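# Move the part from the cabinet rack onto the bench

## Task

Lift the part off the rack inside the cabinet and set it down on the bench. The rack's rods must stay where they were, and the gripper must have released the part at the end.

## Robot and tools

Robot: two six-joint arms with parallel grippers, named left_arm and right_arm. The names do not describe sides of a camera image. Each arm's root link sits in the scene frame: left_arm at (-0.047, +0.270, 0) m with quat_wxyz (+0.998, 0, 0, +0.066), and right_arm at (-0.004, -0.374, 0) m with quat_wxyz (+0.995, 0, 0, +0.103).

Scene frame: the origin is on the table surface midway between the arms. +z is up, +x reaches out across the table, and left_arm is on the +y side. All reported hand poses use this frame, in metres, with orientation given as quaternion wxyz. The reported hand point (end_effector_position) lies between the finger pads, roughly 1 cm short of the fingertips. It can be slightly wrong, more so when the arm is stretched far. In the gripper's own axes, the fingers extend along +z and close along y.

execute_actions takes "actions", a list holding zero or one item, plus an optional boolean "pictures" (images come by default). An empty list moves nothing and just reports the state. A motion item is {"rows": [...], "steps": n}, with n from 1 to 15 (15 if left out). Each step lasts 1/30 s. Each row is used for one step, and the final row is reused if there are fewer rows than steps. A wait item is {"steps": n} with n up to 300; it returns once that many steps have passed since the previous result, and your reply time counts toward them. A call that is refused sends nothing.

Each row is one flat list of 14 numbers covering both arms, even when only one arm should move: left_arm's waist, shoulder, elbow, wrist pitch, wrist yaw, wrist roll, gripper opening, then the same seven for right_arm. The six joint numbers are absolute target angles in radians, on the same scale as the Joint positions line; they are not offsets. Stated ranges per arm: waist -2.618 to 3.054, shoulder 0.000 to 3.142, elbow 0.000 to 3.142, wrist pitch -1.571 to 1.571, wrist yaw -1.571 to 1.571, wrist roll -2.094 to 2.094. The true ends may differ from these by up to 0.036 rad either way. A target beyond a range end by more than 0.036 rad, and further out than the joint's last reported angle, gets the call refused. A target past the real end is clipped there, and the result may say "joint sent to its limit", possibly about an earlier, still-running action. Missing that line does not prove there is more room.

The opening number is absolute, from -1 (closed) to +1 (fully open, pad gap 0.094 m). Away from the ends, the fingers move until grip_measured reads the value you asked for. To keep hold of something, command roughly 0.03 below its grip_measured for a firm grip, or less of a gap for a gentler one. Pads push with about 50 to 62 N at most, possibly less; very thin parts (under about 2 mm) are gripped more weakly, and first contact can briefly spike. Each gripper's reading may be off by up to about 1 mm, consistently within a scene.

Motion limits: every step, each joint's target is held within a set distance of its measured angle (waist 0.202, shoulder 0.258, elbow 0.238, wrist pitch 0.573, wrist yaw and roll 0.522 rad), and if the targets would move the hand more than 70 mm from where it is, they are all shrunk back. Far moves therefore need several actions. Between calls the arms keep heading for the last row sent, until they all nearly stop or a step is HELD; after that, only a new action moves them further. Fingers still in motion finish moving.

Result lines: the state line shows each gripper's position and quat_wxyz, separated by |. grip_measured gives finger opening on the command scale. Joint positions and Joint velocities list, per arm, the six joints (rad, rad/s) followed by the pad gap (m, m/s). Joint torques follow the same joint order without the gripper; they include offsets, scale errors, friction and noise, and are nonzero even in free air. HELD marks steps where some or all of your row was not sent. "joint command not followed" means a clearance check altered or blocked joint targets; the rest of the row still ran. MOTOR HOT appears from 75 °C. At 90 °C that arm halts for 10 s; at 100 °C its motors and gripper go limp and the arm drops. Both are shown as OVER-TEMPERATURE FAULT. Holding loads heats motors, even while you are thinking.

zoom_image: {"camera": name, "region": [x0, y0, x1, y1]} in pixels of that camera's last full image, top-left origin, at most 504 by 504. Cameras: cam_head_left, cam_head_right, cam_left_wrist, cam_right_wrist, all 504x504, returned in that order. Calibration is provided for each camera but may be off by a few degrees and millimetres; wrist camera poses come from the reported joints.

read_manual: optional "section" ("licences"); returns licence text only and moves nothing.

finished_scene: {"scene": number of the current scene}. Answering without any tool call also ends things.

Avoid: dropping or jerking the part, knocking rods off the rack, pushing anything off the table, hard presses or slams, and letting the two arms collide or squeeze each other. Random brief tugs on a held part or nudges to loose objects can occur, so grip securely. The robot moving quickly and smoothly with little effort is preferred.

Each tool is called after "Emit:" as name([rows], argument=value, ...), one row to a line, values as JSON.

## Session

Emit:
execute_actions(actions=[])

Scene clock: 0.00 s of 4320.00 s.
left_arm: end_effector_position=(+0.2203, -0.0471, +0.2561) grip_measured=+1.000 end_effector_quat_wxyz=(+0.218, +0.252, +0.938, -0.097) | right_arm: end_effector_position=(+0.5267, -0.5472, +0.1080) grip_measured=+1.000 end_effector_quat_wxyz=(+0.143, -0.257, +0.752, -0.591)
Joint positions: left_arm=[-1.053  1.763  1.925 -1.264 -0.11  -0.37   0.094] | right_arm=[-0.274  2.186  1.307  0.45   0.891 -1.32   0.094]
Joint velocities: left_arm=[-0.012 -0.012  0.012  0.007 -0.051 -0.007  0.   ] | right_arm=[ 0.002 -0.012 -0.017  0.007 -0.051  0.037  0.   ]
Joint torques (N m, as the arm reports them, + toward a larger angle): no reading

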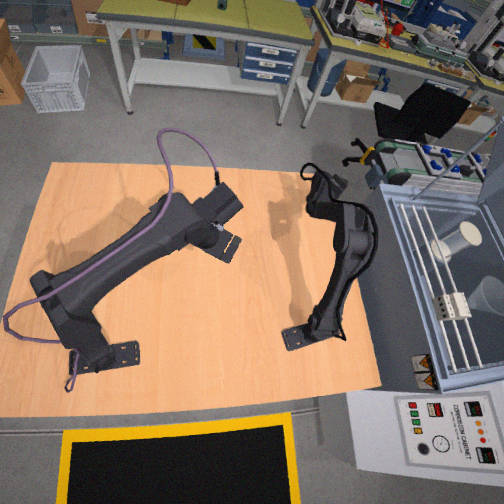

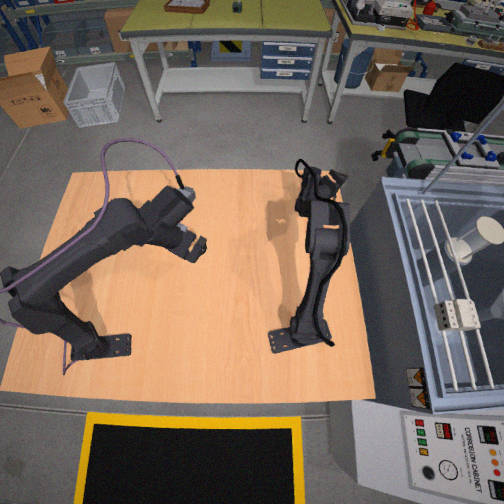

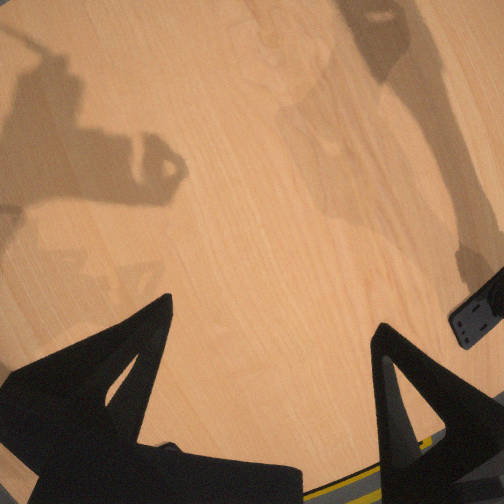

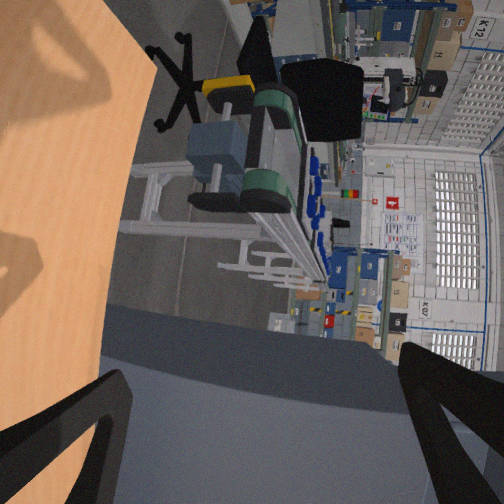

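Emit:
zoom_image(camera="cam_head_right", region=[344, 160, 504, 420])

Emit:
zoom_image(camera="cam_head_left", region=[344, 160, 504, 420])

Region (344, 160, 504, 420) of cam_head_right's 504x504 image, scaled by 1.938, with more detail than that image has; it fills the left 310 columns of this view, and the rest is white.

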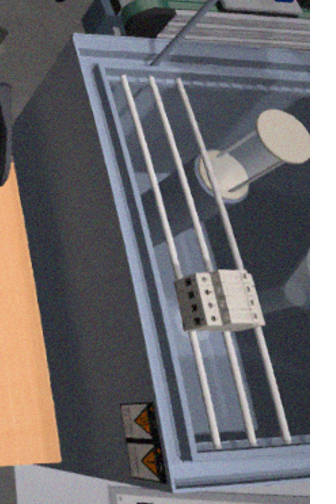

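Region (344, 160, 504, 420) of cam_head_left's 504x504 image, scaled by 1.938, with more detail than that image has; it fills the left 310 columns of this view, and the rest is white.

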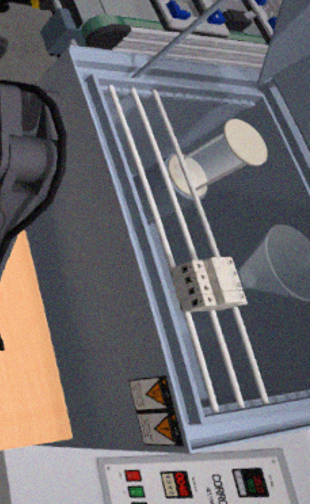

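Emit:
execute_actions([
  {"rows": [[-1.053,1.763,1.925,-1.264,-0.11,-0.37,1, -0.274,1.6,2.03,-1.43,0,0,1]], "steps": 15},
], pictures=false)

Emit:
execute_actions([
  {"steps": 30},
], pictures=false)

Scene clock: 16.53 s of 4320.00 s.
left_arm: end_effector_position=(+0.2203, -0.0471, +0.2561) grip_measured=+1.000 end_effector_quat_wxyz=(+0.218, +0.252, +0.938, -0.097) | right_arm: end_effector_position=(+0.5348, -0.4521, +0.3348) grip_measured=+1.000 end_effector_quat_wxyz=(+0.476, -0.163, +0.819, -0.275)
Joint positions: left_arm=[-1.053  1.763  1.925 -1.264 -0.11  -0.37   0.094] | right_arm=[-0.276  1.778  1.766 -0.407  0.238 -0.616  0.094]
Joint velocities: left_arm=[ 0.007 -0.007 -0.002  0.051 -0.007 -0.037  0.   ] | right_arm=[ 0.002 -0.818  1.062 -1.546 -0.755  1.341  0.   ]
Joint torques (N m, as the arm reports them, + toward a larger angle): left_arm=[-0.02 -7.88  7.17  0.77 -0.06 -0.02] | right_arm=[  0.06 -12.24   8.04   1.78   0.03   0.12]
Steps of this call (steps 1 to 90: nothing new was sent; then 13.03 s passed at rest; steps 91 to 105: all 15 steps of this action). Readings (joint positions):
91: left_arm=[-1.053 1.763 1.925 -1.264 -0.110 -0.370] | right_arm=[-0.275 2.175 1.322 0.393 0.849 -1.277]
92: left_arm=[-1.053 1.763 1.925 -1.264 -0.110 -0.370] | right_arm=[-0.276 2.162 1.344 0.313 0.793 -1.227]
94: left_arm=[-1.053 1.763 1.925 -1.264 -0.110 -0.370] | right_arm=[-0.276 2.119 1.401 0.173 0.682 -1.126]
98: left_arm=[-1.053 1.763 1.925 -1.264 -0.110 -0.370] | right_arm=[-0.276 2.000 1.531 -0.063 0.472 -0.933]
105: the state above

Scene clock: 17.53 s of 4320.00 s.
left_arm: end_effector_position=(+0.2203, -0.0471, +0.2561) grip_measured=+1.000 end_effector_quat_wxyz=(+0.218, +0.252, +0.938, -0.097) | right_arm: end_effector_position=(+0.3573, -0.3988, +0.3320) grip_measured=+1.000 end_effector_quat_wxyz=(+0.287, +0.029, +0.957, -0.014)
Joint positions: left_arm=[-1.053  1.763  1.925 -1.264 -0.11  -0.37   0.094] | right_arm=[-0.276  1.599  2.03  -1.418  0.006 -0.011  0.094]
Joint velocities: left_arm=[ 0.002 -0.007 -0.002  0.007  0.022 -0.022  0.   ] | right_arm=[-0.007 -0.002  0.002 -0.037  0.022 -0.007  0.   ]
Joint torques (N m, as the arm reports them, + toward a larger angle): left_arm=[-0.01 -7.89  7.22  0.78 -0.07 -0.01] | right_arm=[ 0.17 -6.14  4.91  1.18 -0.08  0.09]
Steps of this call (steps 1 to 30: the robot went on to your last target). Readings (joint positions):
1: left_arm=[-1.053 1.763 1.925 -1.264 -0.110 -0.370] | right_arm=[-0.276 1.750 1.806 -0.465 0.213 -0.562]
2: left_arm=[-1.053 1.763 1.925 -1.264 -0.110 -0.370] | right_arm=[-0.276 1.726 1.851 -0.528 0.188 -0.502]
4: left_arm=[-1.053 1.763 1.925 -1.264 -0.110 -0.370] | right_arm=[-0.276 1.676 1.937 -0.671 0.137 -0.367]
8: left_arm=[-1.053 1.763 1.925 -1.264 -0.110 -0.370] | right_arm=[-0.276 1.583 2.021 -0.973 0.070 -0.185]
30: the state above

Emit:
execute_actions([
  {"rows": [[-1.053,1.763,1.925,-1.264,-0.11,-0.37,1, -1.767,1.6,2.03,-1.43,0,0,1]], "steps": 15},
], pictures=false)

Emit:
execute_actions([
  {"steps": 40},
])

Scene clock: 20.03 s of 4320.00 s.
left_arm: end_effector_position=(+0.2203, -0.0471, +0.2561) grip_measured=+1.000 end_effector_quat_wxyz=(+0.218, +0.252, +0.938, -0.097) | right_arm: end_effector_position=(+0.1593, -0.6984, +0.3290) grip_measured=+1.000 end_effector_quat_wxyz=(+0.241, +0.502, +0.817, -0.149)
Joint positions: left_arm=[-1.053  1.763  1.925 -1.264 -0.11  -0.37   0.094] | right_arm=[-1.317  1.607  2.03  -1.42  -0.003 -0.008  0.094]
Joint velocities: left_arm=[-0.002  0.002  0.002  0.007  0.007 -0.022  0.   ] | right_arm=[-2.107 -0.002 -0.012  0.007  0.051  0.051  0.   ]
Joint torques (N m, as the arm reports them, + toward a larger angle): left_arm=[-0.01 -7.89  7.2   0.78 -0.06 -0.02] | right_arm=[ 0.18 -6.88  4.97  1.16 -0.01  0.07]
Steps of this call (steps 1 to 15: the robot went on to your last target; steps 16 to 60: nothing new was sent; steps 61 to 75: all 15 steps of this action). Readings (joint positions):
61: left_arm=[-1.053 1.763 1.925 -1.264 -0.110 -0.370] | right_arm=[-0.300 1.599 2.030 -1.420 -0.010 -0.009]
62: left_arm=[-1.053 1.763 1.925 -1.264 -0.110 -0.370] | right_arm=[-0.349 1.599 2.030 -1.420 -0.020 -0.009]
64: left_arm=[-1.053 1.763 1.925 -1.264 -0.110 -0.370] | right_arm=[-0.488 1.599 2.030 -1.420 -0.019 -0.009]
68: left_arm=[-1.053 1.763 1.925 -1.264 -0.110 -0.370] | right_arm=[-0.789 1.603 2.030 -1.420 -0.010 -0.009]
75: the state above

Scene clock: 21.37 s of 4320.00 s.
left_arm: end_effector_position=(+0.2203, -0.0471, +0.2561) grip_measured=+1.000 end_effector_quat_wxyz=(+0.218, +0.252, +0.938, -0.097) | right_arm: end_effector_position=(-0.0026, -0.7370, +0.3290) grip_measured=+1.000 end_effector_quat_wxyz=(+0.198, +0.676, +0.680, -0.202)
Joint positions: left_arm=[-1.053  1.763  1.925 -1.264 -0.11  -0.37   0.094] | right_arm=[-1.775  1.607  2.03  -1.42   0.006 -0.004  0.094]
Joint velocities: left_arm=[-0.012 -0.007 -0.017 -0.007  0.007 -0.066  0.   ] | right_arm=[ 0.007  0.017 -0.002  0.022 -0.022 -0.022  0.   ]
Joint torques (N m, as the arm reports them, + toward a larger angle): left_arm=[-0.02 -7.89  7.2   0.77 -0.07 -0.02] | right_arm=[ 0.55 -6.89  4.92  1.16 -0.07  0.05]
Steps of this call (steps 1 to 30: the robot went on to your last target; steps 31 to 40: nothing new was sent). Readings (joint positions):
1: left_arm=[-1.053 1.763 1.925 -1.264 -0.110 -0.370] | right_arm=[-1.393 1.607 2.030 -1.420 -0.003 -0.008]
2: left_arm=[-1.053 1.763 1.925 -1.264 -0.110 -0.370] | right_arm=[-1.469 1.607 2.030 -1.420 -0.003 -0.008]
4: left_arm=[-1.053 1.763 1.925 -1.264 -0.110 -0.370] | right_arm=[-1.620 1.607 2.030 -1.420 -0.002 -0.008]
8: left_arm=[-1.053 1.763 1.925 -1.264 -0.110 -0.370] | right_arm=[-1.788 1.607 2.030 -1.420 0.021 -0.004]
40: the state above
All arms were judged still, so your last target was given up. Only a new action makes them travel on or press farther. Fingers that are still opening or closing keep moving.
camera_calibration (this result's frames):
cam_right_wrist: T_world_to_cam=[[-0.99084, 0.101987, -0.0885142, 0.101919], [0.116288, 0.977619, -0.175322, 0.820734], [0.0686526, -0.184009, -0.980524, 0.270576], [0, 0, 0, 1]] pos_world=[-0.0130321, -0.762971, 0.418221]

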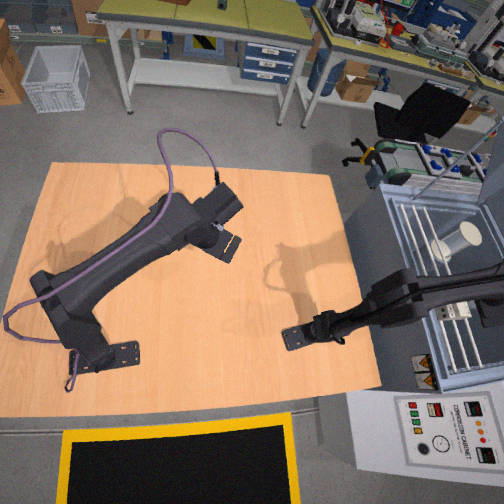

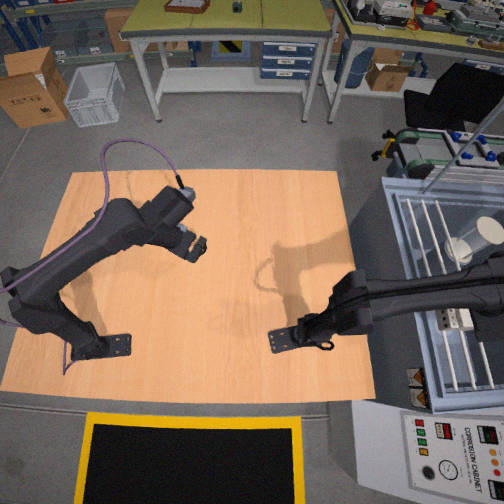

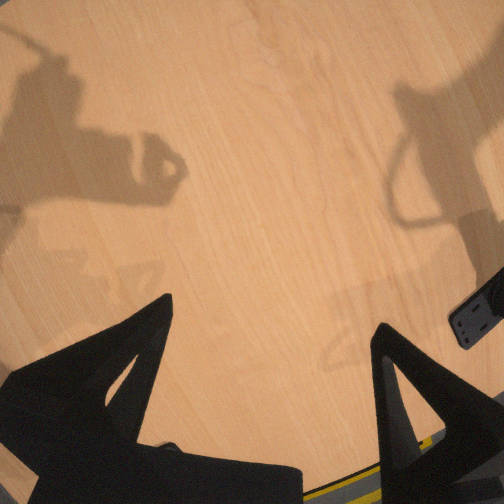

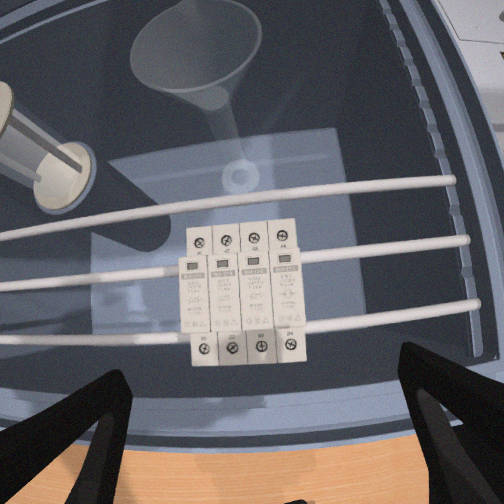

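Emit:
execute_actions([
  {"rows": [[-1.053,1.763,1.925,-1.264,-0.11,-0.37,1, -1.745,1.7535,2.07,-1.416,0,0,1]], "steps": 15},
], pictures=false)

Emit:
execute_actions([
  {"steps": 15},
])

Scene clock: 28.00 s of 4320.00 s.
left_arm: end_effector_position=(+0.2203, -0.0471, +0.2561) grip_measured=+1.000 end_effector_quat_wxyz=(+0.218, +0.252, +0.938, -0.097) | right_arm: end_effector_position=(+0.0068, -0.7709, +0.2774) grip_measured=+1.000 end_effector_quat_wxyz=(+0.152, +0.681, +0.700, -0.152)
Joint positions: left_arm=[-1.053  1.763  1.925 -1.264 -0.11  -0.37   0.094] | right_arm=[-1.753  1.778  2.06  -1.42   0.004 -0.004  0.094]
Joint velocities: left_arm=[-0.002 -0.017 -0.007 -0.037  0.066 -0.007  0.   ] | right_arm=[-0.012  0.002  0.007  0.022  0.022 -0.051  0.   ]
Joint torques (N m, as the arm reports them, + toward a larger angle): left_arm=[-0.02 -7.88  7.18  0.77 -0.06 -0.02] | right_arm=[  0.55 -10.38   5.8    1.07  -0.06   0.04]
Steps of this call (steps 1 to 90: nothing new was sent; then 3.13 s passed at rest; steps 91 to 105: all 15 steps of this action). Readings (joint positions):
91: left_arm=[-1.053 1.763 1.925 -1.264 -0.110 -0.370] | right_arm=[-1.773 1.620 2.038 -1.426 0.006 -0.004]
92: left_arm=[-1.053 1.763 1.925 -1.264 -0.110 -0.370] | right_arm=[-1.769 1.639 2.053 -1.428 0.006 -0.004]
94: left_arm=[-1.053 1.763 1.925 -1.264 -0.110 -0.370] | right_arm=[-1.758 1.688 2.060 -1.420 0.005 -0.004]
98: left_arm=[-1.053 1.763 1.925 -1.264 -0.110 -0.370] | right_arm=[-1.753 1.770 2.060 -1.420 0.004 -0.004]
105: the state above

Scene clock: 28.50 s of 4320.00 s.
left_arm: end_effector_position=(+0.2203, -0.0471, +0.2561) grip_measured=+1.000 end_effector_quat_wxyz=(+0.218, +0.252, +0.938, -0.097) | right_arm: end_effector_position=(+0.0068, -0.7709, +0.2774) grip_measured=+1.000 end_effector_quat_wxyz=(+0.152, +0.681, +0.700, -0.152)
Joint positions: left_arm=[-1.053  1.763  1.925 -1.264 -0.11  -0.37   0.094] | right_arm=[-1.753  1.778  2.06  -1.42   0.004 -0.004  0.094]
Joint velocities: left_arm=[-0.012 -0.007  0.002  0.022 -0.037  0.066  0.   ] | right_arm=[ 0.007 -0.012 -0.012 -0.037 -0.037  0.007  0.   ]
Joint torques (N m, as the arm reports them, + toward a larger angle): left_arm=[ 0.   -7.9   7.18  0.78 -0.05 -0.02] | right_arm=[  0.56 -10.37   5.81   1.07  -0.06   0.05]
Steps of this call (steps 1 to 15: the robot went on to your last target). Readings (joint positions):
1: left_arm=[-1.053 1.763 1.925 -1.264 -0.110 -0.370] | right_arm=[-1.753 1.778 2.060 -1.420 0.004 -0.004]
2: left_arm=[-1.053 1.763 1.925 -1.264 -0.110 -0.370] | right_arm=[-1.753 1.778 2.060 -1.420 0.004 -0.004]
4: left_arm=[-1.053 1.763 1.925 -1.264 -0.110 -0.370] | right_arm=[-1.753 1.778 2.060 -1.420 0.004 -0.004]
8: left_arm=[-1.053 1.763 1.925 -1.264 -0.110 -0.370] | right_arm=[-1.753 1.778 2.060 -1.420 0.004 -0.004]
15: the state above
All arms were judged still, so your last target was given up. Only a new action makes them travel on or press farther. Fingers that are still opening or closing keep moving.
camera_calibration (this result's frames):
cam_right_wrist: T_world_to_cam=[[-0.993106, 0.0900612, -0.0750316, 0.0972469], [0.0929981, 0.994993, -0.0366074, 0.818813], [0.071359, -0.0433328, -0.996509, 0.325919], [0, 0, 0, 1]] pos_world=[-0.00282884, -0.809348, 0.362053]

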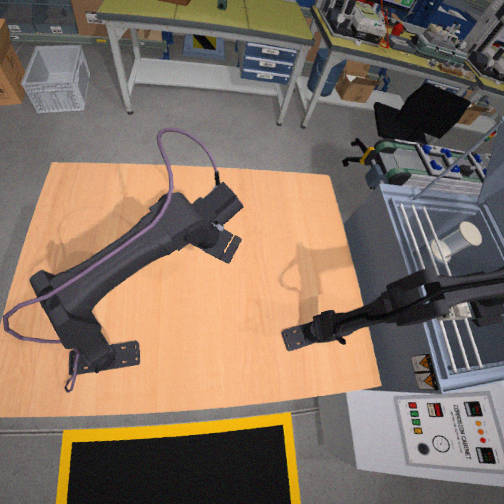

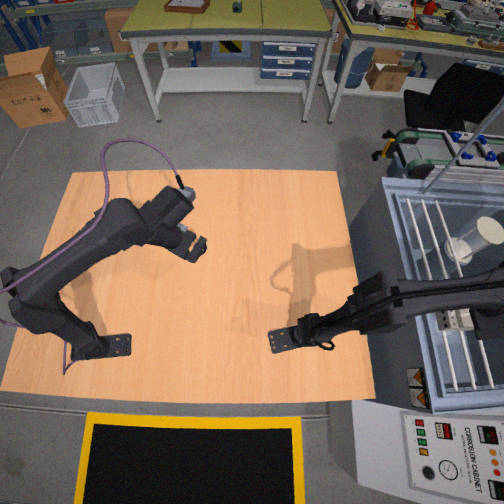

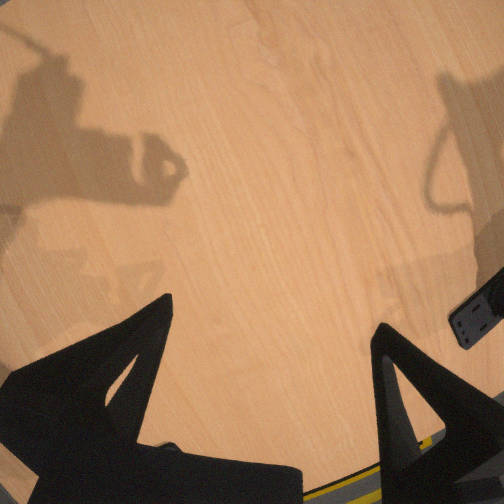

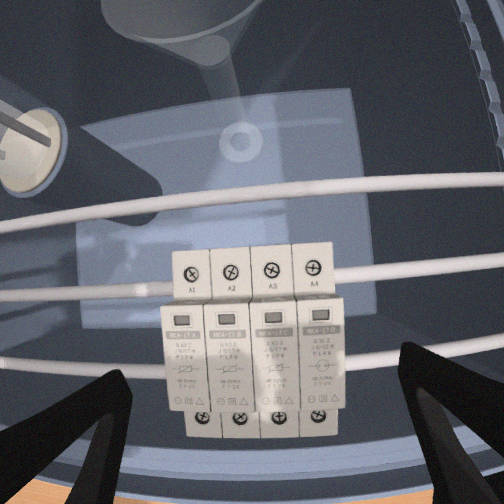

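Emit:
execute_actions([
  {"rows": [[-1.053,1.763,1.925,-1.264,-0.11,-0.37,1, -1.742,1.64,1.635,-1.075,0,0,1]], "steps": 15},
], pictures=false)

Emit:
execute_actions([
  {"steps": 15},
])

Scene clock: 31.93 s of 4320.00 s.
left_arm: end_effector_position=(+0.2203, -0.0471, +0.2561) grip_measured=+1.000 end_effector_quat_wxyz=(+0.218, +0.252, +0.938, -0.097) | right_arm: end_effector_position=(+0.0068, -0.7672, +0.2089) grip_measured=+1.000 end_effector_quat_wxyz=(+0.152, +0.681, +0.701, -0.151)
Joint positions: left_arm=[-1.053  1.763  1.925 -1.264 -0.11  -0.37   0.094] | right_arm=[-1.753  1.659  1.63  -1.111  0.004 -0.004  0.094]
Joint velocities: left_arm=[-0.022 -0.012 -0.012  0.051 -0.007 -0.037  0.   ] | right_arm=[ 0.012 -0.012 -0.012  0.051  0.051 -0.051  0.   ]
Joint torques (N m, as the arm reports them, + toward a larger angle): left_arm=[-0.01 -7.87  7.2   0.78 -0.06 -0.02] | right_arm=[ 0.7  -9.34  6.2   1.21 -0.06  0.05]
Steps of this call (steps 1 to 88: nothing new was sent; steps 89 to 103: all 15 steps of this action). Readings (joint positions):
89: left_arm=[-1.053 1.763 1.925 -1.264 -0.110 -0.370] | right_arm=[-1.753 1.752 2.007 -1.358 0.004 -0.004]
90: left_arm=[-1.053 1.763 1.925 -1.264 -0.110 -0.370] | right_arm=[-1.753 1.714 1.922 -1.283 0.004 -0.004]
92: left_arm=[-1.053 1.763 1.925 -1.264 -0.110 -0.370] | right_arm=[-1.753 1.655 1.771 -1.204 0.004 -0.004]
96: left_arm=[-1.053 1.763 1.925 -1.264 -0.110 -0.370] | right_arm=[-1.753 1.653 1.639 -1.165 0.004 -0.004]
103: the state above

Scene clock: 32.43 s of 4320.00 s.
left_arm: end_effector_position=(+0.2203, -0.0471, +0.2561) grip_measured=+1.000 end_effector_quat_wxyz=(+0.218, +0.252, +0.938, -0.097) | right_arm: end_effector_position=(+0.0068, -0.7708, +0.2105) grip_measured=+1.000 end_effector_quat_wxyz=(+0.157, +0.680, +0.699, -0.156)
Joint positions: left_arm=[-1.053  1.763  1.925 -1.264 -0.11  -0.37   0.094] | right_arm=[-1.753  1.659  1.63  -1.095  0.004 -0.004  0.094]
Joint velocities: left_arm=[ 0.002 -0.007 -0.027  0.037  0.037 -0.037  0.   ] | right_arm=[-0.007  0.017  0.012 -0.022 -0.022 -0.037  0.   ]
Joint torques (N m, as the arm reports them, + toward a larger angle): left_arm=[ 0.02 -7.87  7.17  0.78 -0.07 -0.02] | right_arm=[ 0.73 -9.41  6.19  1.26 -0.06  0.05]
Steps of this call (steps 1 to 15: the robot went on to your last target). Readings (joint positions):
1: left_arm=[-1.053 1.763 1.925 -1.264 -0.110 -0.370] | right_arm=[-1.753 1.659 1.630 -1.107 0.004 -0.004]
2: left_arm=[-1.053 1.763 1.925 -1.264 -0.110 -0.370] | right_arm=[-1.753 1.659 1.630 -1.104 0.004 -0.004]
4: left_arm=[-1.053 1.763 1.925 -1.264 -0.110 -0.370] | right_arm=[-1.753 1.659 1.630 -1.101 0.004 -0.004]
8: left_arm=[-1.053 1.763 1.925 -1.264 -0.110 -0.370] | right_arm=[-1.753 1.659 1.630 -1.097 0.004 -0.004]
15: the state above
camera_calibration (this result's frames):
cam_right_wrist: T_world_to_cam=[[-0.99308, 0.0890494, -0.0765635, 0.0917601], [0.0930127, 0.994416, -0.0498527, 0.818597], [0.0716966, -0.0566291, -0.995818, 0.248904], [0, 0, 0, 1]] pos_world=[-0.00286046, -0.808102, 0.295698]

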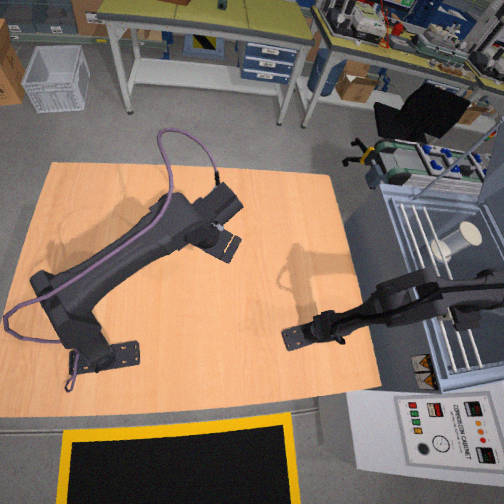

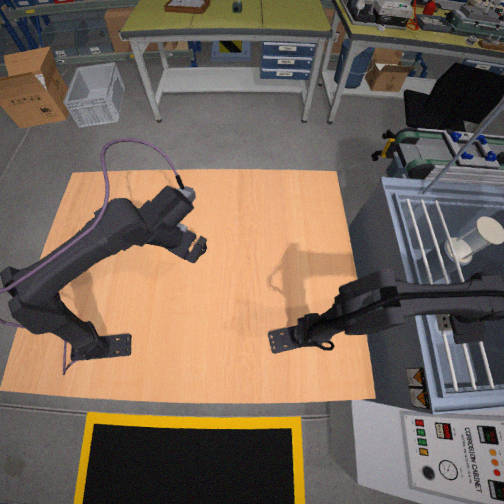

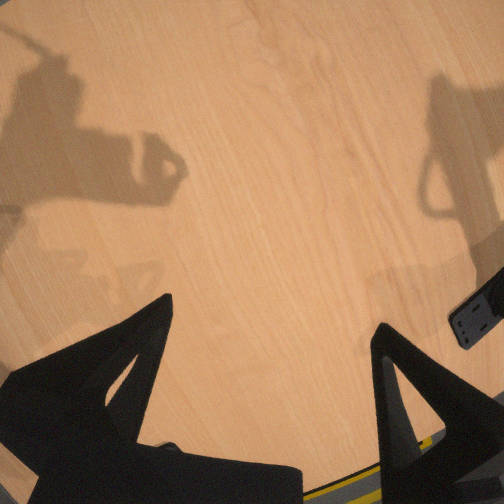

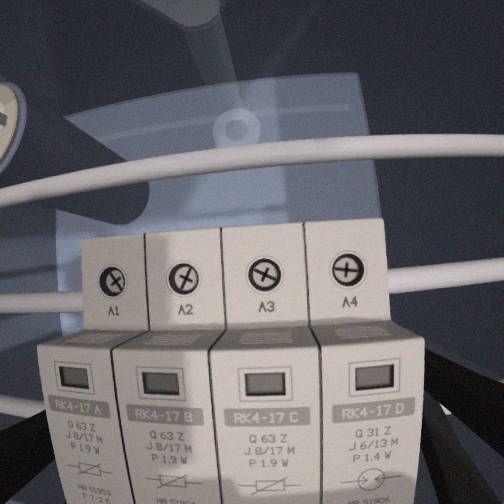

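Emit:
execute_actions([
  {"rows": [[-1.053,1.763,1.925,-1.264,-0.11,-0.37,1, -1.742,1.64,1.635,-1.075,0,0,0.4]], "steps": 15},
], pictures=false)

Emit:
execute_actions([
  {"steps": 10},
], pictures=false)

Scene clock: 34.13 s of 4320.00 s.
left_arm: end_effector_position=(+0.2203, -0.0471, +0.2561) grip_measured=+1.000 end_effector_quat_wxyz=(+0.218, +0.252, +0.938, -0.097) | right_arm: end_effector_position=(+0.0084, -0.7706, +0.2105) grip_measured=+0.530 end_effector_quat_wxyz=(+0.158, +0.679, +0.700, -0.155)
Joint positions: left_arm=[-1.053  1.763  1.925 -1.264 -0.11  -0.37   0.094] | right_arm=[-1.75   1.659  1.63  -1.096  0.    -0.003  0.072]
Joint velocities: left_arm=[ 0.012 -0.002 -0.012  0.007 -0.007 -0.051  0.   ] | right_arm=[-0.007  0.007 -0.007 -0.022  0.007  0.007 -0.001]
Joint torques (N m, as the arm reports them, + toward a larger angle): left_arm=[ 0.   -7.88  7.18  0.78 -0.07 -0.02] | right_arm=[ 0.6  -9.41  6.19  1.26 -0.02  0.05]
Steps of this call (steps 1 to 15: the robot went on to your last target; steps 16 to 36: nothing new was sent; steps 37 to 51: all 15 steps of this action). Readings (joint positions):
37: left_arm=[-1.053 1.763 1.925 -1.264 -0.110 -0.370] | right_arm=[-1.753 1.659 1.630 -1.095 0.004 -0.004]
38: left_arm=[-1.053 1.763 1.925 -1.264 -0.110 -0.370] | right_arm=[-1.752 1.659 1.630 -1.095 -0.003 -0.003]
40: left_arm=[-1.053 1.763 1.925 -1.264 -0.110 -0.370] | right_arm=[-1.750 1.659 1.630 -1.096 0.000 -0.003]
44: left_arm=[-1.053 1.763 1.925 -1.264 -0.110 -0.370] | right_arm=[-1.750 1.659 1.630 -1.096 0.000 -0.003]
51: the state above

Scene clock: 34.47 s of 4320.00 s.
left_arm: end_effector_position=(+0.2203, -0.0471, +0.2561) grip_measured=+1.000 end_effector_quat_wxyz=(+0.218, +0.252, +0.938, -0.097) | right_arm: end_effector_position=(+0.0084, -0.7706, +0.2105) grip_measured=+0.530 end_effector_quat_wxyz=(+0.158, +0.679, +0.700, -0.155)
Joint positions: left_arm=[-1.053  1.763  1.925 -1.264 -0.11  -0.37   0.094] | right_arm=[-1.75   1.659  1.63  -1.096  0.    -0.003  0.072]
Joint velocities: left_arm=[ 0.007 -0.002 -0.012 -0.081 -0.007 -0.037  0.   ] | right_arm=[-0.002 -0.002 -0.012 -0.007  0.037 -0.037  0.   ]
Joint torques (N m, as the arm reports them, + toward a larger angle): left_arm=[-0.02 -7.87  7.19  0.78 -0.06 -0.02] | right_arm=[ 0.62 -9.41  6.21  1.26 -0.02  0.04]
Steps of this call (steps 1 to 10: the robot went on to your last target). Readings (joint positions):
1: left_arm=[-1.053 1.763 1.925 -1.264 -0.110 -0.370] | right_arm=[-1.750 1.659 1.630 -1.096 0.000 -0.003]
2: left_arm=[-1.053 1.763 1.925 -1.264 -0.110 -0.370] | right_arm=[-1.750 1.659 1.630 -1.096 0.000 -0.003]
4: left_arm=[-1.053 1.763 1.925 -1.264 -0.110 -0.370] | right_arm=[-1.750 1.659 1.630 -1.096 0.000 -0.003]
8: left_arm=[-1.053 1.763 1.925 -1.264 -0.110 -0.370] | right_arm=[-1.750 1.659 1.630 -1.096 0.000 -0.003]
10: the state above

Emit:
execute_actions([
  {"rows": [
[-1.053,1.763,1.925,-1.264,-0.11,-0.37,1, -1.742,1.646,1.665,-1.099,0,0,0.45],
[-1.053,1.763,1.925,-1.264,-0.11,-0.37,1, -1.742,1.653,1.694,-1.124,0,0,0.45],
[-1.053,1.763,1.925,-1.264,-0.11,-0.37,1, -1.742,1.659,1.724,-1.148,0,0,0.45],
[-1.053,1.763,1.925,-1.264,-0.11,-0.37,1, -1.742,1.665,1.754,-1.172,0,0,0.45],
[-1.053,1.763,1.925,-1.264,-0.11,-0.37,1, -1.742,1.672,1.783,-1.197,0,0,0.45],
[-1.053,1.763,1.925,-1.264,-0.11,-0.37,1, -1.742,1.678,1.813,-1.221,0,0,0.45],
[-1.053,1.763,1.925,-1.264,-0.11,-0.37,1, -1.742,1.684,1.843,-1.245,0,0,0.45],
[-1.053,1.763,1.925,-1.264,-0.11,-0.37,1, -1.742,1.691,1.872,-1.270,0,0,0.45],
[-1.053,1.763,1.925,-1.264,-0.11,-0.37,1, -1.742,1.697,1.902,-1.294,0,0,0.45],
[-1.053,1.763,1.925,-1.264,-0.11,-0.37,1, -1.742,1.703,1.932,-1.318,0,0,0.45],
[-1.053,1.763,1.925,-1.264,-0.11,-0.37,1, -1.742,1.710,1.961,-1.343,0,0,0.45],
[-1.053,1.763,1.925,-1.264,-0.11,-0.37,1, -1.742,1.716,1.991,-1.367,0,0,0.45],
[-1.053,1.763,1.925,-1.264,-0.11,-0.37,1, -1.742,1.722,2.021,-1.391,0,0,0.45],
[-1.053,1.763,1.925,-1.264,-0.11,-0.37,1, -1.742,1.729,2.050,-1.416,0,0,0.45],
[-1.053,1.763,1.925,-1.264,-0.11,-0.37,1, -1.742,1.735,2.080,-1.440,0,0,0.45]
], "steps": 15},
], pictures=false)

Emit:
execute_actions([
  {"steps": 15},
])

Scene clock: 39.33 s of 4320.00 s.
left_arm: end_effector_position=(+0.2203, -0.0471, +0.2561) grip_measured=+1.000 end_effector_quat_wxyz=(+0.218, +0.252, +0.938, -0.097) | right_arm: end_effector_position=(+0.0082, -0.7661, +0.2734) grip_measured=+0.530 end_effector_quat_wxyz=(+0.157, +0.679, +0.700, -0.154)
Joint positions: left_arm=[-1.053  1.763  1.925 -1.264 -0.11  -0.37   0.094] | right_arm=[-1.75   1.736  1.986 -1.378  0.    -0.003  0.072]
Joint velocities: left_arm=[ 0.012  0.002  0.002 -0.037  0.007  0.022  0.   ] | right_arm=[-0.002  0.115  0.877 -0.652  0.007  0.051  0.001]
Joint torques (N m, as the arm reports them, + toward a larger angle): left_arm=[-0.02 -7.86  7.2   0.78 -0.06 -0.02] | right_arm=[ 0.61 -8.81  8.09  1.42 -0.04  0.04]
Steps of this call (steps 1 to 15: the robot went on to your last target; steps 16 to 90: nothing new was sent; then 1.37 s passed at rest; steps 91 to 105: all 15 steps of this action). Readings (joint positions):
91: left_arm=[-1.053 1.763 1.925 -1.264 -0.110 -0.370] | right_arm=[-1.750 1.659 1.630 -1.096 0.000 -0.003]
92: left_arm=[-1.053 1.763 1.925 -1.264 -0.110 -0.370] | right_arm=[-1.750 1.659 1.635 -1.101 0.000 -0.003]
94: left_arm=[-1.053 1.763 1.925 -1.264 -0.110 -0.370] | right_arm=[-1.750 1.670 1.664 -1.139 0.000 -0.003]
98: left_arm=[-1.053 1.763 1.925 -1.264 -0.110 -0.370] | right_arm=[-1.750 1.703 1.768 -1.231 0.000 -0.003]
105: the state above

Scene clock: 39.83 s of 4320.00 s.
left_arm: end_effector_position=(+0.2203, -0.0471, +0.2561) grip_measured=+1.000 end_effector_quat_wxyz=(+0.218, +0.252, +0.938, -0.097) | right_arm: end_effector_position=(+0.0078, -0.7513, +0.2778) grip_measured=+0.530 end_effector_quat_wxyz=(+0.139, +0.683, +0.704, -0.136)
Joint positions: left_arm=[-1.053  1.763  1.925 -1.264 -0.11  -0.37   0.094] | right_arm=[-1.75   1.747  2.043 -1.476  0.    -0.003  0.072]
Joint velocities: left_arm=[ 0.017 -0.012  0.012 -0.081 -0.051  0.007  0.   ] | right_arm=[-0.012 -0.007 -0.012 -0.007 -0.051 -0.022  0.001]
Joint torques (N m, as the arm reports them, + toward a larger angle): left_arm=[ 0.01 -7.87  7.19  0.78 -0.06 -0.02] | right_arm=[ 0.58 -8.87  7.7   1.31 -0.02  0.04]
Steps of this call (steps 1 to 15: the robot went on to your last target). Readings (joint positions):
1: left_arm=[-1.053 1.763 1.925 -1.264 -0.110 -0.370] | right_arm=[-1.750 1.738 2.011 -1.395 0.000 -0.003]
2: left_arm=[-1.053 1.763 1.925 -1.264 -0.110 -0.370] | right_arm=[-1.750 1.738 2.027 -1.407 0.000 -0.003]
4: left_arm=[-1.053 1.763 1.925 -1.264 -0.110 -0.370] | right_arm=[-1.750 1.738 2.043 -1.426 0.000 -0.003]
8: left_arm=[-1.053 1.763 1.925 -1.264 -0.110 -0.370] | right_arm=[-1.750 1.742 2.043 -1.459 0.000 -0.003]
15: the state above
camera_calibration (this result's frames):
cam_right_wrist: T_world_to_cam=[[-0.9932, 0.0902658, -0.0735178, 0.0962216], [0.0900806, 0.995917, 0.00583801, 0.788173], [0.0737447, -0.000824216, -0.997277, 0.359256], [0, 0, 0, 1]] pos_world=[-0.00192495, -0.793345, 0.360751]

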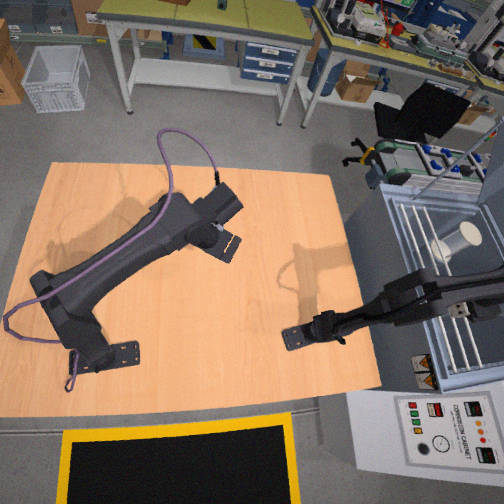

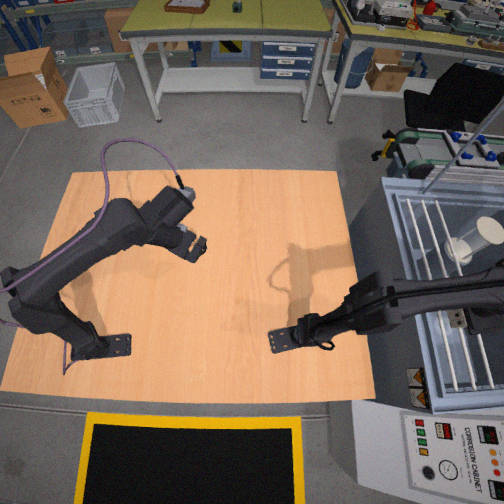

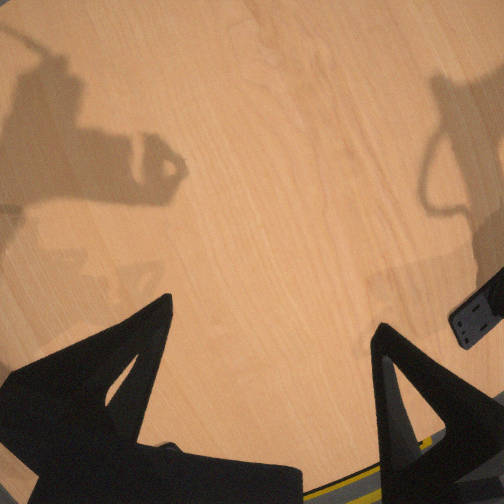

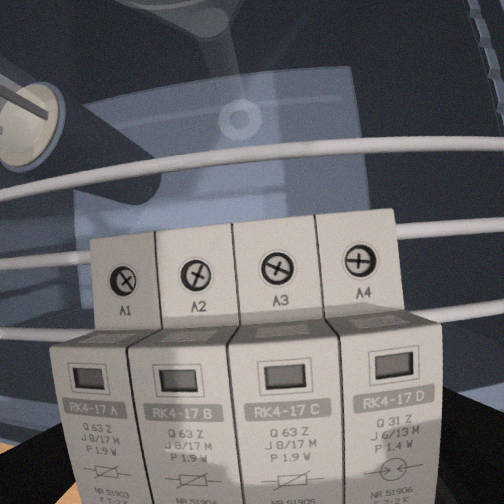

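Emit:
execute_actions([
  {"rows": [
[-1.053,1.763,1.925,-1.264,-0.11,-0.37,1, -1.742,1.70,2.08,-1.44,0,0,0.45],
[-1.053,1.763,1.925,-1.264,-0.11,-0.37,1, -1.742,1.67,2.08,-1.44,0,0,0.45],
[-1.053,1.763,1.925,-1.264,-0.11,-0.37,1, -1.742,1.64,2.08,-1.44,0,0,0.45],
[-1.053,1.763,1.925,-1.264,-0.11,-0.37,1, -1.72,1.61,2.08,-1.44,0,0,0.45],
[-1.053,1.763,1.925,-1.264,-0.11,-0.37,1, -1.68,1.58,2.08,-1.44,0,0,0.45],
[-1.053,1.763,1.925,-1.264,-0.11,-0.37,1, -1.64,1.58,2.08,-1.44,0,0,0.45],
[-1.053,1.763,1.925,-1.264,-0.11,-0.37,1, -1.59,1.58,2.08,-1.44,0,0,0.45],
[-1.053,1.763,1.925,-1.264,-0.11,-0.37,1, -1.54,1.58,2.08,-1.44,0,0,0.45],
[-1.053,1.763,1.925,-1.264,-0.11,-0.37,1, -1.49,1.58,2.08,-1.44,0,0,0.45],
[-1.053,1.763,1.925,-1.264,-0.11,-0.37,1, -1.44,1.58,2.08,-1.44,0,0,0.45],
[-1.053,1.763,1.925,-1.264,-0.11,-0.37,1, -1.39,1.58,2.08,-1.44,0,0,0.45],
[-1.053,1.763,1.925,-1.264,-0.11,-0.37,1, -1.34,1.58,2.08,-1.44,0,0,0.45],
[-1.053,1.763,1.925,-1.264,-0.11,-0.37,1, -1.29,1.58,2.08,-1.44,0,0,0.45],
[-1.053,1.763,1.925,-1.264,-0.11,-0.37,1, -1.24,1.58,2.08,-1.44,0,0,0.45],
[-1.053,1.763,1.925,-1.264,-0.11,-0.37,1, -1.19,1.58,2.08,-1.44,0,0,0.45]
], "steps": 15},
], pictures=false)

Emit:
execute_actions([
  {"rows": [
[-1.053,1.763,1.925,-1.264,-0.11,-0.37,1, -1.13,1.58,2.08,-1.44,0,0,0.45],
[-1.053,1.763,1.925,-1.264,-0.11,-0.37,1, -1.07,1.58,2.08,-1.44,0,0,0.45],
[-1.053,1.763,1.925,-1.264,-0.11,-0.37,1, -1.01,1.58,2.08,-1.44,0,0,0.45],
[-1.053,1.763,1.925,-1.264,-0.11,-0.37,1, -0.95,1.58,2.08,-1.44,0,0,0.45],
[-1.053,1.763,1.925,-1.264,-0.11,-0.37,1, -0.89,1.58,2.08,-1.44,0,0,0.45],
[-1.053,1.763,1.925,-1.264,-0.11,-0.37,1, -0.83,1.58,2.08,-1.44,0,0,0.45],
[-1.053,1.763,1.925,-1.264,-0.11,-0.37,1, -0.77,1.58,2.08,-1.44,0,0,0.45],
[-1.053,1.763,1.925,-1.264,-0.11,-0.37,1, -0.71,1.58,2.08,-1.44,0,0,0.45],
[-1.053,1.763,1.925,-1.264,-0.11,-0.37,1, -0.65,1.58,2.08,-1.44,0,0,0.45],
[-1.053,1.763,1.925,-1.264,-0.11,-0.37,1, -0.59,1.58,2.05,-1.42,0,0,0.45],
[-1.053,1.763,1.925,-1.264,-0.11,-0.37,1, -0.53,1.58,2.02,-1.40,0,0,0.45],
[-1.053,1.763,1.925,-1.264,-0.11,-0.37,1, -0.47,1.58,1.98,-1.37,0,0,0.45],
[-1.053,1.763,1.925,-1.264,-0.11,-0.37,1, -0.41,1.58,1.94,-1.34,0,0,0.45],
[-1.053,1.763,1.925,-1.264,-0.11,-0.37,1, -0.35,1.58,1.90,-1.31,0,0,0.45],
[-1.053,1.763,1.925,-1.264,-0.11,-0.37,1, -0.29,1.58,1.86,-1.28,0,0,0.45]
], "steps": 15},
], pictures=false)

Emit:
execute_actions([
  {"rows": [
[-1.053,1.763,1.925,-1.264,-0.11,-0.37,1, -0.25,1.575,1.80,-1.23,0,0,0.45],
[-1.053,1.763,1.925,-1.264,-0.11,-0.37,1, -0.22,1.57,1.74,-1.18,0,0,0.45],
[-1.053,1.763,1.925,-1.264,-0.11,-0.37,1, -0.2,1.565,1.68,-1.13,0,0,0.45],
[-1.053,1.763,1.925,-1.264,-0.11,-0.37,1, -0.2,1.56,1.62,-1.08,0,0,0.45],
[-1.053,1.763,1.925,-1.264,-0.11,-0.37,1, -0.2,1.555,1.56,-1.03,0,0,0.45],
[-1.053,1.763,1.925,-1.264,-0.11,-0.37,1, -0.2,1.55,1.50,-0.98,0,0,0.45],
[-1.053,1.763,1.925,-1.264,-0.11,-0.37,1, -0.2,1.545,1.44,-0.93,0,0,0.45],
[-1.053,1.763,1.925,-1.264,-0.11,-0.37,1, -0.2,1.54,1.38,-0.88,0,0,0.45],
[-1.053,1.763,1.925,-1.264,-0.11,-0.37,1, -0.2,1.535,1.32,-0.83,0,0,0.45],
[-1.053,1.763,1.925,-1.264,-0.11,-0.37,1, -0.2,1.53,1.26,-0.78,0,0,0.45],
[-1.053,1.763,1.925,-1.264,-0.11,-0.37,1, -0.2,1.525,1.20,-0.73,0,0,0.45],
[-1.053,1.763,1.925,-1.264,-0.11,-0.37,1, -0.2,1.525,1.14,-0.68,0,0,0.45],
[-1.053,1.763,1.925,-1.264,-0.11,-0.37,1, -0.2,1.525,1.08,-0.63,0,0,0.45],
[-1.053,1.763,1.925,-1.264,-0.11,-0.37,1, -0.2,1.525,1.02,-0.58,0,0,0.45],
[-1.053,1.763,1.925,-1.264,-0.11,-0.37,1, -0.2,1.525,0.97,-0.53,0,0,0.45]
], "steps": 15},
], pictures=false)

Emit:
execute_actions([
  {"steps": 15},
])

Scene clock: 51.70 s of 4320.00 s.
left_arm: end_effector_position=(+0.2203, -0.0471, +0.2561) grip_measured=+1.000 end_effector_quat_wxyz=(+0.218, +0.252, +0.938, -0.097) | right_arm: end_effector_position=(+0.1656, -0.6776, +0.3273) grip_measured=+0.531 end_effector_quat_wxyz=(+0.222, +0.489, +0.833, -0.134)
Joint positions: left_arm=[-1.053  1.763  1.925 -1.264 -0.11  -0.37   0.094] | right_arm=[-1.271  1.602  2.049 -1.493  0.005 -0.003  0.072]
Joint velocities: left_arm=[-0.012 -0.027 -0.007  0.037 -0.051  0.037  0.   ] | right_arm=[ 1.375  0.027 -0.012 -0.007 -0.037 -0.007 -0.   ]
Joint torques (N m, as the arm reports them, + toward a larger angle): left_arm=[-0.01 -7.89  7.18  0.77 -0.06 -0.02] | right_arm=[-0.25 -8.07  7.    1.7  -0.03  0.03]
Steps of this call (steps 1 to 15: the robot went on to your last target; steps 16 to 140: nothing new was sent; then 6.70 s passed at rest; steps 141 to 155: all 15 steps of this action). Readings (joint positions):
141: left_arm=[-1.053 1.763 1.925 -1.264 -0.110 -0.370] | right_arm=[-1.750 1.780 2.043 -1.500 0.000 -0.003]
142: left_arm=[-1.053 1.763 1.925 -1.264 -0.110 -0.370] | right_arm=[-1.750 1.774 2.043 -1.499 0.000 -0.003]
144: left_arm=[-1.053 1.763 1.925 -1.264 -0.110 -0.370] | right_arm=[-1.748 1.749 2.043 -1.497 0.002 -0.003]
148: left_arm=[-1.053 1.763 1.925 -1.264 -0.110 -0.370] | right_arm=[-1.658 1.652 2.043 -1.497 0.028 -0.003]
155: the state above

Scene clock: 52.20 s of 4320.00 s.
left_arm: end_effector_position=(+0.2203, -0.0471, +0.2561) grip_measured=+1.000 end_effector_quat_wxyz=(+0.218, +0.252, +0.938, -0.097) | right_arm: end_effector_position=(+0.3497, -0.4405, +0.3014) grip_measured=+0.531 end_effector_quat_wxyz=(+0.248, +0.090, +0.964, -0.025)
Joint positions: left_arm=[-1.053  1.763  1.925 -1.264 -0.11  -0.37   0.094] | right_arm=[-0.395  1.601  1.933 -1.401  0.002 -0.003  0.072]
Joint velocities: left_arm=[-0.007 -0.017  0.002 -0.037  0.007 -0.037  0.   ] | right_arm=[ 1.643 -0.007 -1.194  0.769  0.007 -0.139  0.001]
Joint torques (N m, as the arm reports them, + toward a larger angle): left_arm=[-0.01 -7.88  7.18  0.77 -0.06 -0.02] | right_arm=[ 0.44 -8.18  5.12  1.2  -0.12  0.05]
Steps of this call (steps 1 to 15: all 15 steps of this action). Readings (joint positions):
1: left_arm=[-1.053 1.763 1.925 -1.264 -0.110 -0.370] | right_arm=[-1.220 1.603 2.049 -1.493 0.004 -0.003]
2: left_arm=[-1.053 1.763 1.925 -1.264 -0.110 -0.370] | right_arm=[-1.169 1.603 2.049 -1.493 0.005 -0.003]
4: left_arm=[-1.053 1.763 1.925 -1.264 -0.110 -0.370] | right_arm=[-1.057 1.603 2.049 -1.493 0.007 -0.003]
8: left_arm=[-1.053 1.763 1.925 -1.264 -0.110 -0.370] | right_arm=[-0.814 1.603 2.049 -1.492 0.006 -0.003]
15: the state above

Scene clock: 52.70 s of 4320.00 s.
left_arm: end_effector_position=(+0.2203, -0.0471, +0.2561) grip_measured=+1.000 end_effector_quat_wxyz=(+0.218, +0.252, +0.938, -0.097) | right_arm: end_effector_position=(+0.3244, -0.3670, +0.0689) grip_measured=+0.531 end_effector_quat_wxyz=(+0.129, -0.009, +0.992, +0.004)
Joint positions: left_arm=[-1.053  1.763  1.925 -1.264 -0.11  -0.37   0.094] | right_arm=[-0.193  1.584  1.048 -0.777 -0.006 -0.003  0.072]
Joint velocities: left_arm=[-0.012 -0.012  0.002  0.081  0.007 -0.051  0.   ] | right_arm=[ 0.002 -0.081 -1.6    1.458 -0.007 -0.037 -0.   ]
Joint torques (N m, as the arm reports them, + toward a larger angle): left_arm=[-0.02 -7.88  7.16  0.78 -0.07 -0.01] | right_arm=[ -0.46 -11.01   7.01   1.09   0.04   0.04]
Steps of this call (steps 1 to 15: all 15 steps of this action). Readings (joint positions):
1: left_arm=[-1.053 1.763 1.925 -1.264 -0.110 -0.370] | right_arm=[-0.339 1.601 1.886 -1.371 0.002 -0.003]
2: left_arm=[-1.053 1.763 1.925 -1.264 -0.110 -0.370] | right_arm=[-0.288 1.601 1.833 -1.338 -0.002 -0.003]
4: left_arm=[-1.053 1.763 1.925 -1.264 -0.110 -0.370] | right_arm=[-0.211 1.601 1.716 -1.263 -0.016 -0.003]
8: left_arm=[-1.053 1.763 1.925 -1.264 -0.110 -0.370] | right_arm=[-0.179 1.601 1.467 -1.103 -0.028 -0.003]
15: the state above

Scene clock: 53.20 s of 4320.00 s.
left_arm: end_effector_position=(+0.2203, -0.0471, +0.2561) grip_measured=+1.000 end_effector_quat_wxyz=(+0.218, +0.252, +0.938, -0.097) | right_arm: end_effector_position=(+0.3327, -0.3670, +0.0514) grip_measured=+0.531 end_effector_quat_wxyz=(+0.170, -0.009, +0.985, +0.004)
Joint positions: left_arm=[-1.053  1.763  1.925 -1.264 -0.11  -0.37   0.094] | right_arm=[-0.193  1.572  0.936 -0.593 -0.006 -0.003  0.072]
Joint velocities: left_arm=[-0.017 -0.017 -0.002 -0.007  0.022  0.037  0.   ] | right_arm=[-0.007 -0.002  0.002 -0.007 -0.022 -0.007 -0.001]
Joint torques (N m, as the arm reports them, + toward a larger angle): left_arm=[-0.02 -7.87  7.18  0.78 -0.06 -0.02] | right_arm=[ -0.45 -10.34   7.95   1.44   0.04   0.04]
Steps of this call (steps 1 to 15: the robot went on to your last target). Readings (joint positions):
1: left_arm=[-1.053 1.763 1.925 -1.264 -0.110 -0.370] | right_arm=[-0.193 1.583 1.002 -0.741 -0.006 -0.003]
2: left_arm=[-1.053 1.763 1.925 -1.264 -0.110 -0.370] | right_arm=[-0.193 1.583 0.968 -0.721 -0.006 -0.003]
4: left_arm=[-1.053 1.763 1.925 -1.264 -0.110 -0.370] | right_arm=[-0.193 1.583 0.938 -0.707 -0.006 -0.003]
8: left_arm=[-1.053 1.763 1.925 -1.264 -0.110 -0.370] | right_arm=[-0.193 1.578 0.936 -0.646 -0.006 -0.003]
15: the state above
camera_calibration (this result's frames):
cam_right_wrist: T_world_to_cam=[[-0.104819, -0.991781, -0.0733776, -0.325116], [-0.993375, 0.100921, 0.0549703, 0.406979], [-0.0471132, 0.0786534, -0.995788, 0.17908], [0, 0, 0, 1]] pos_world=[0.378641, -0.377601, 0.132098]

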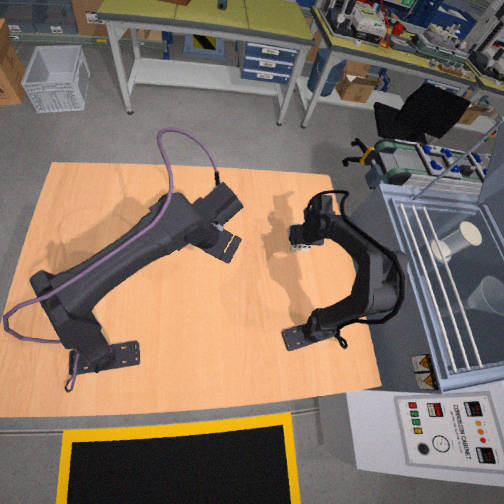

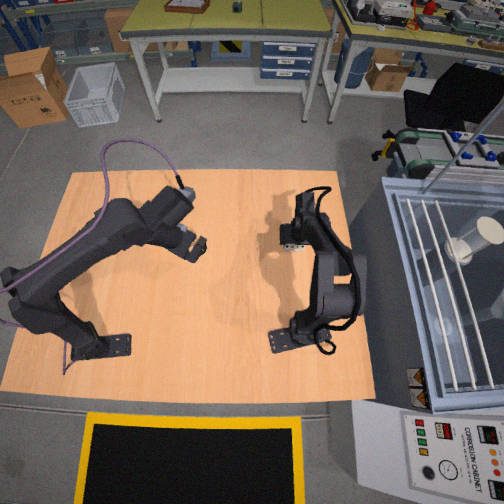

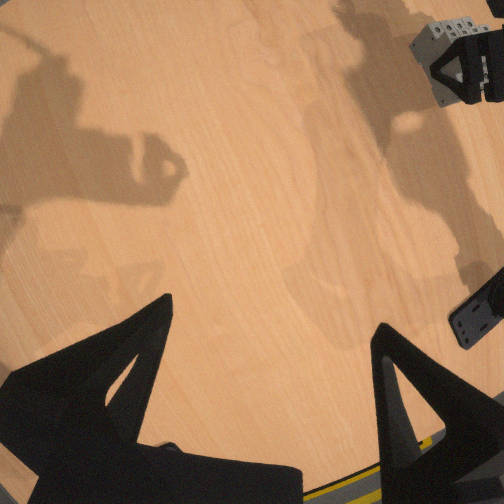

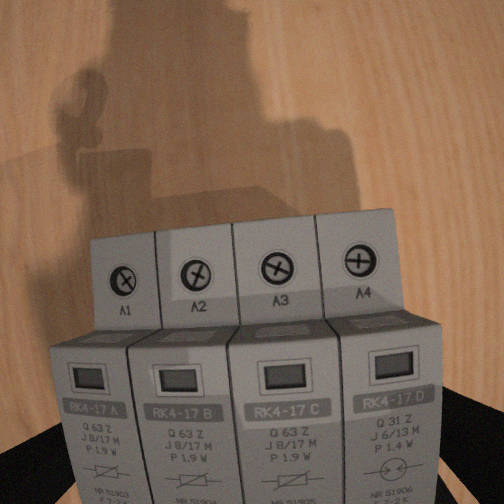

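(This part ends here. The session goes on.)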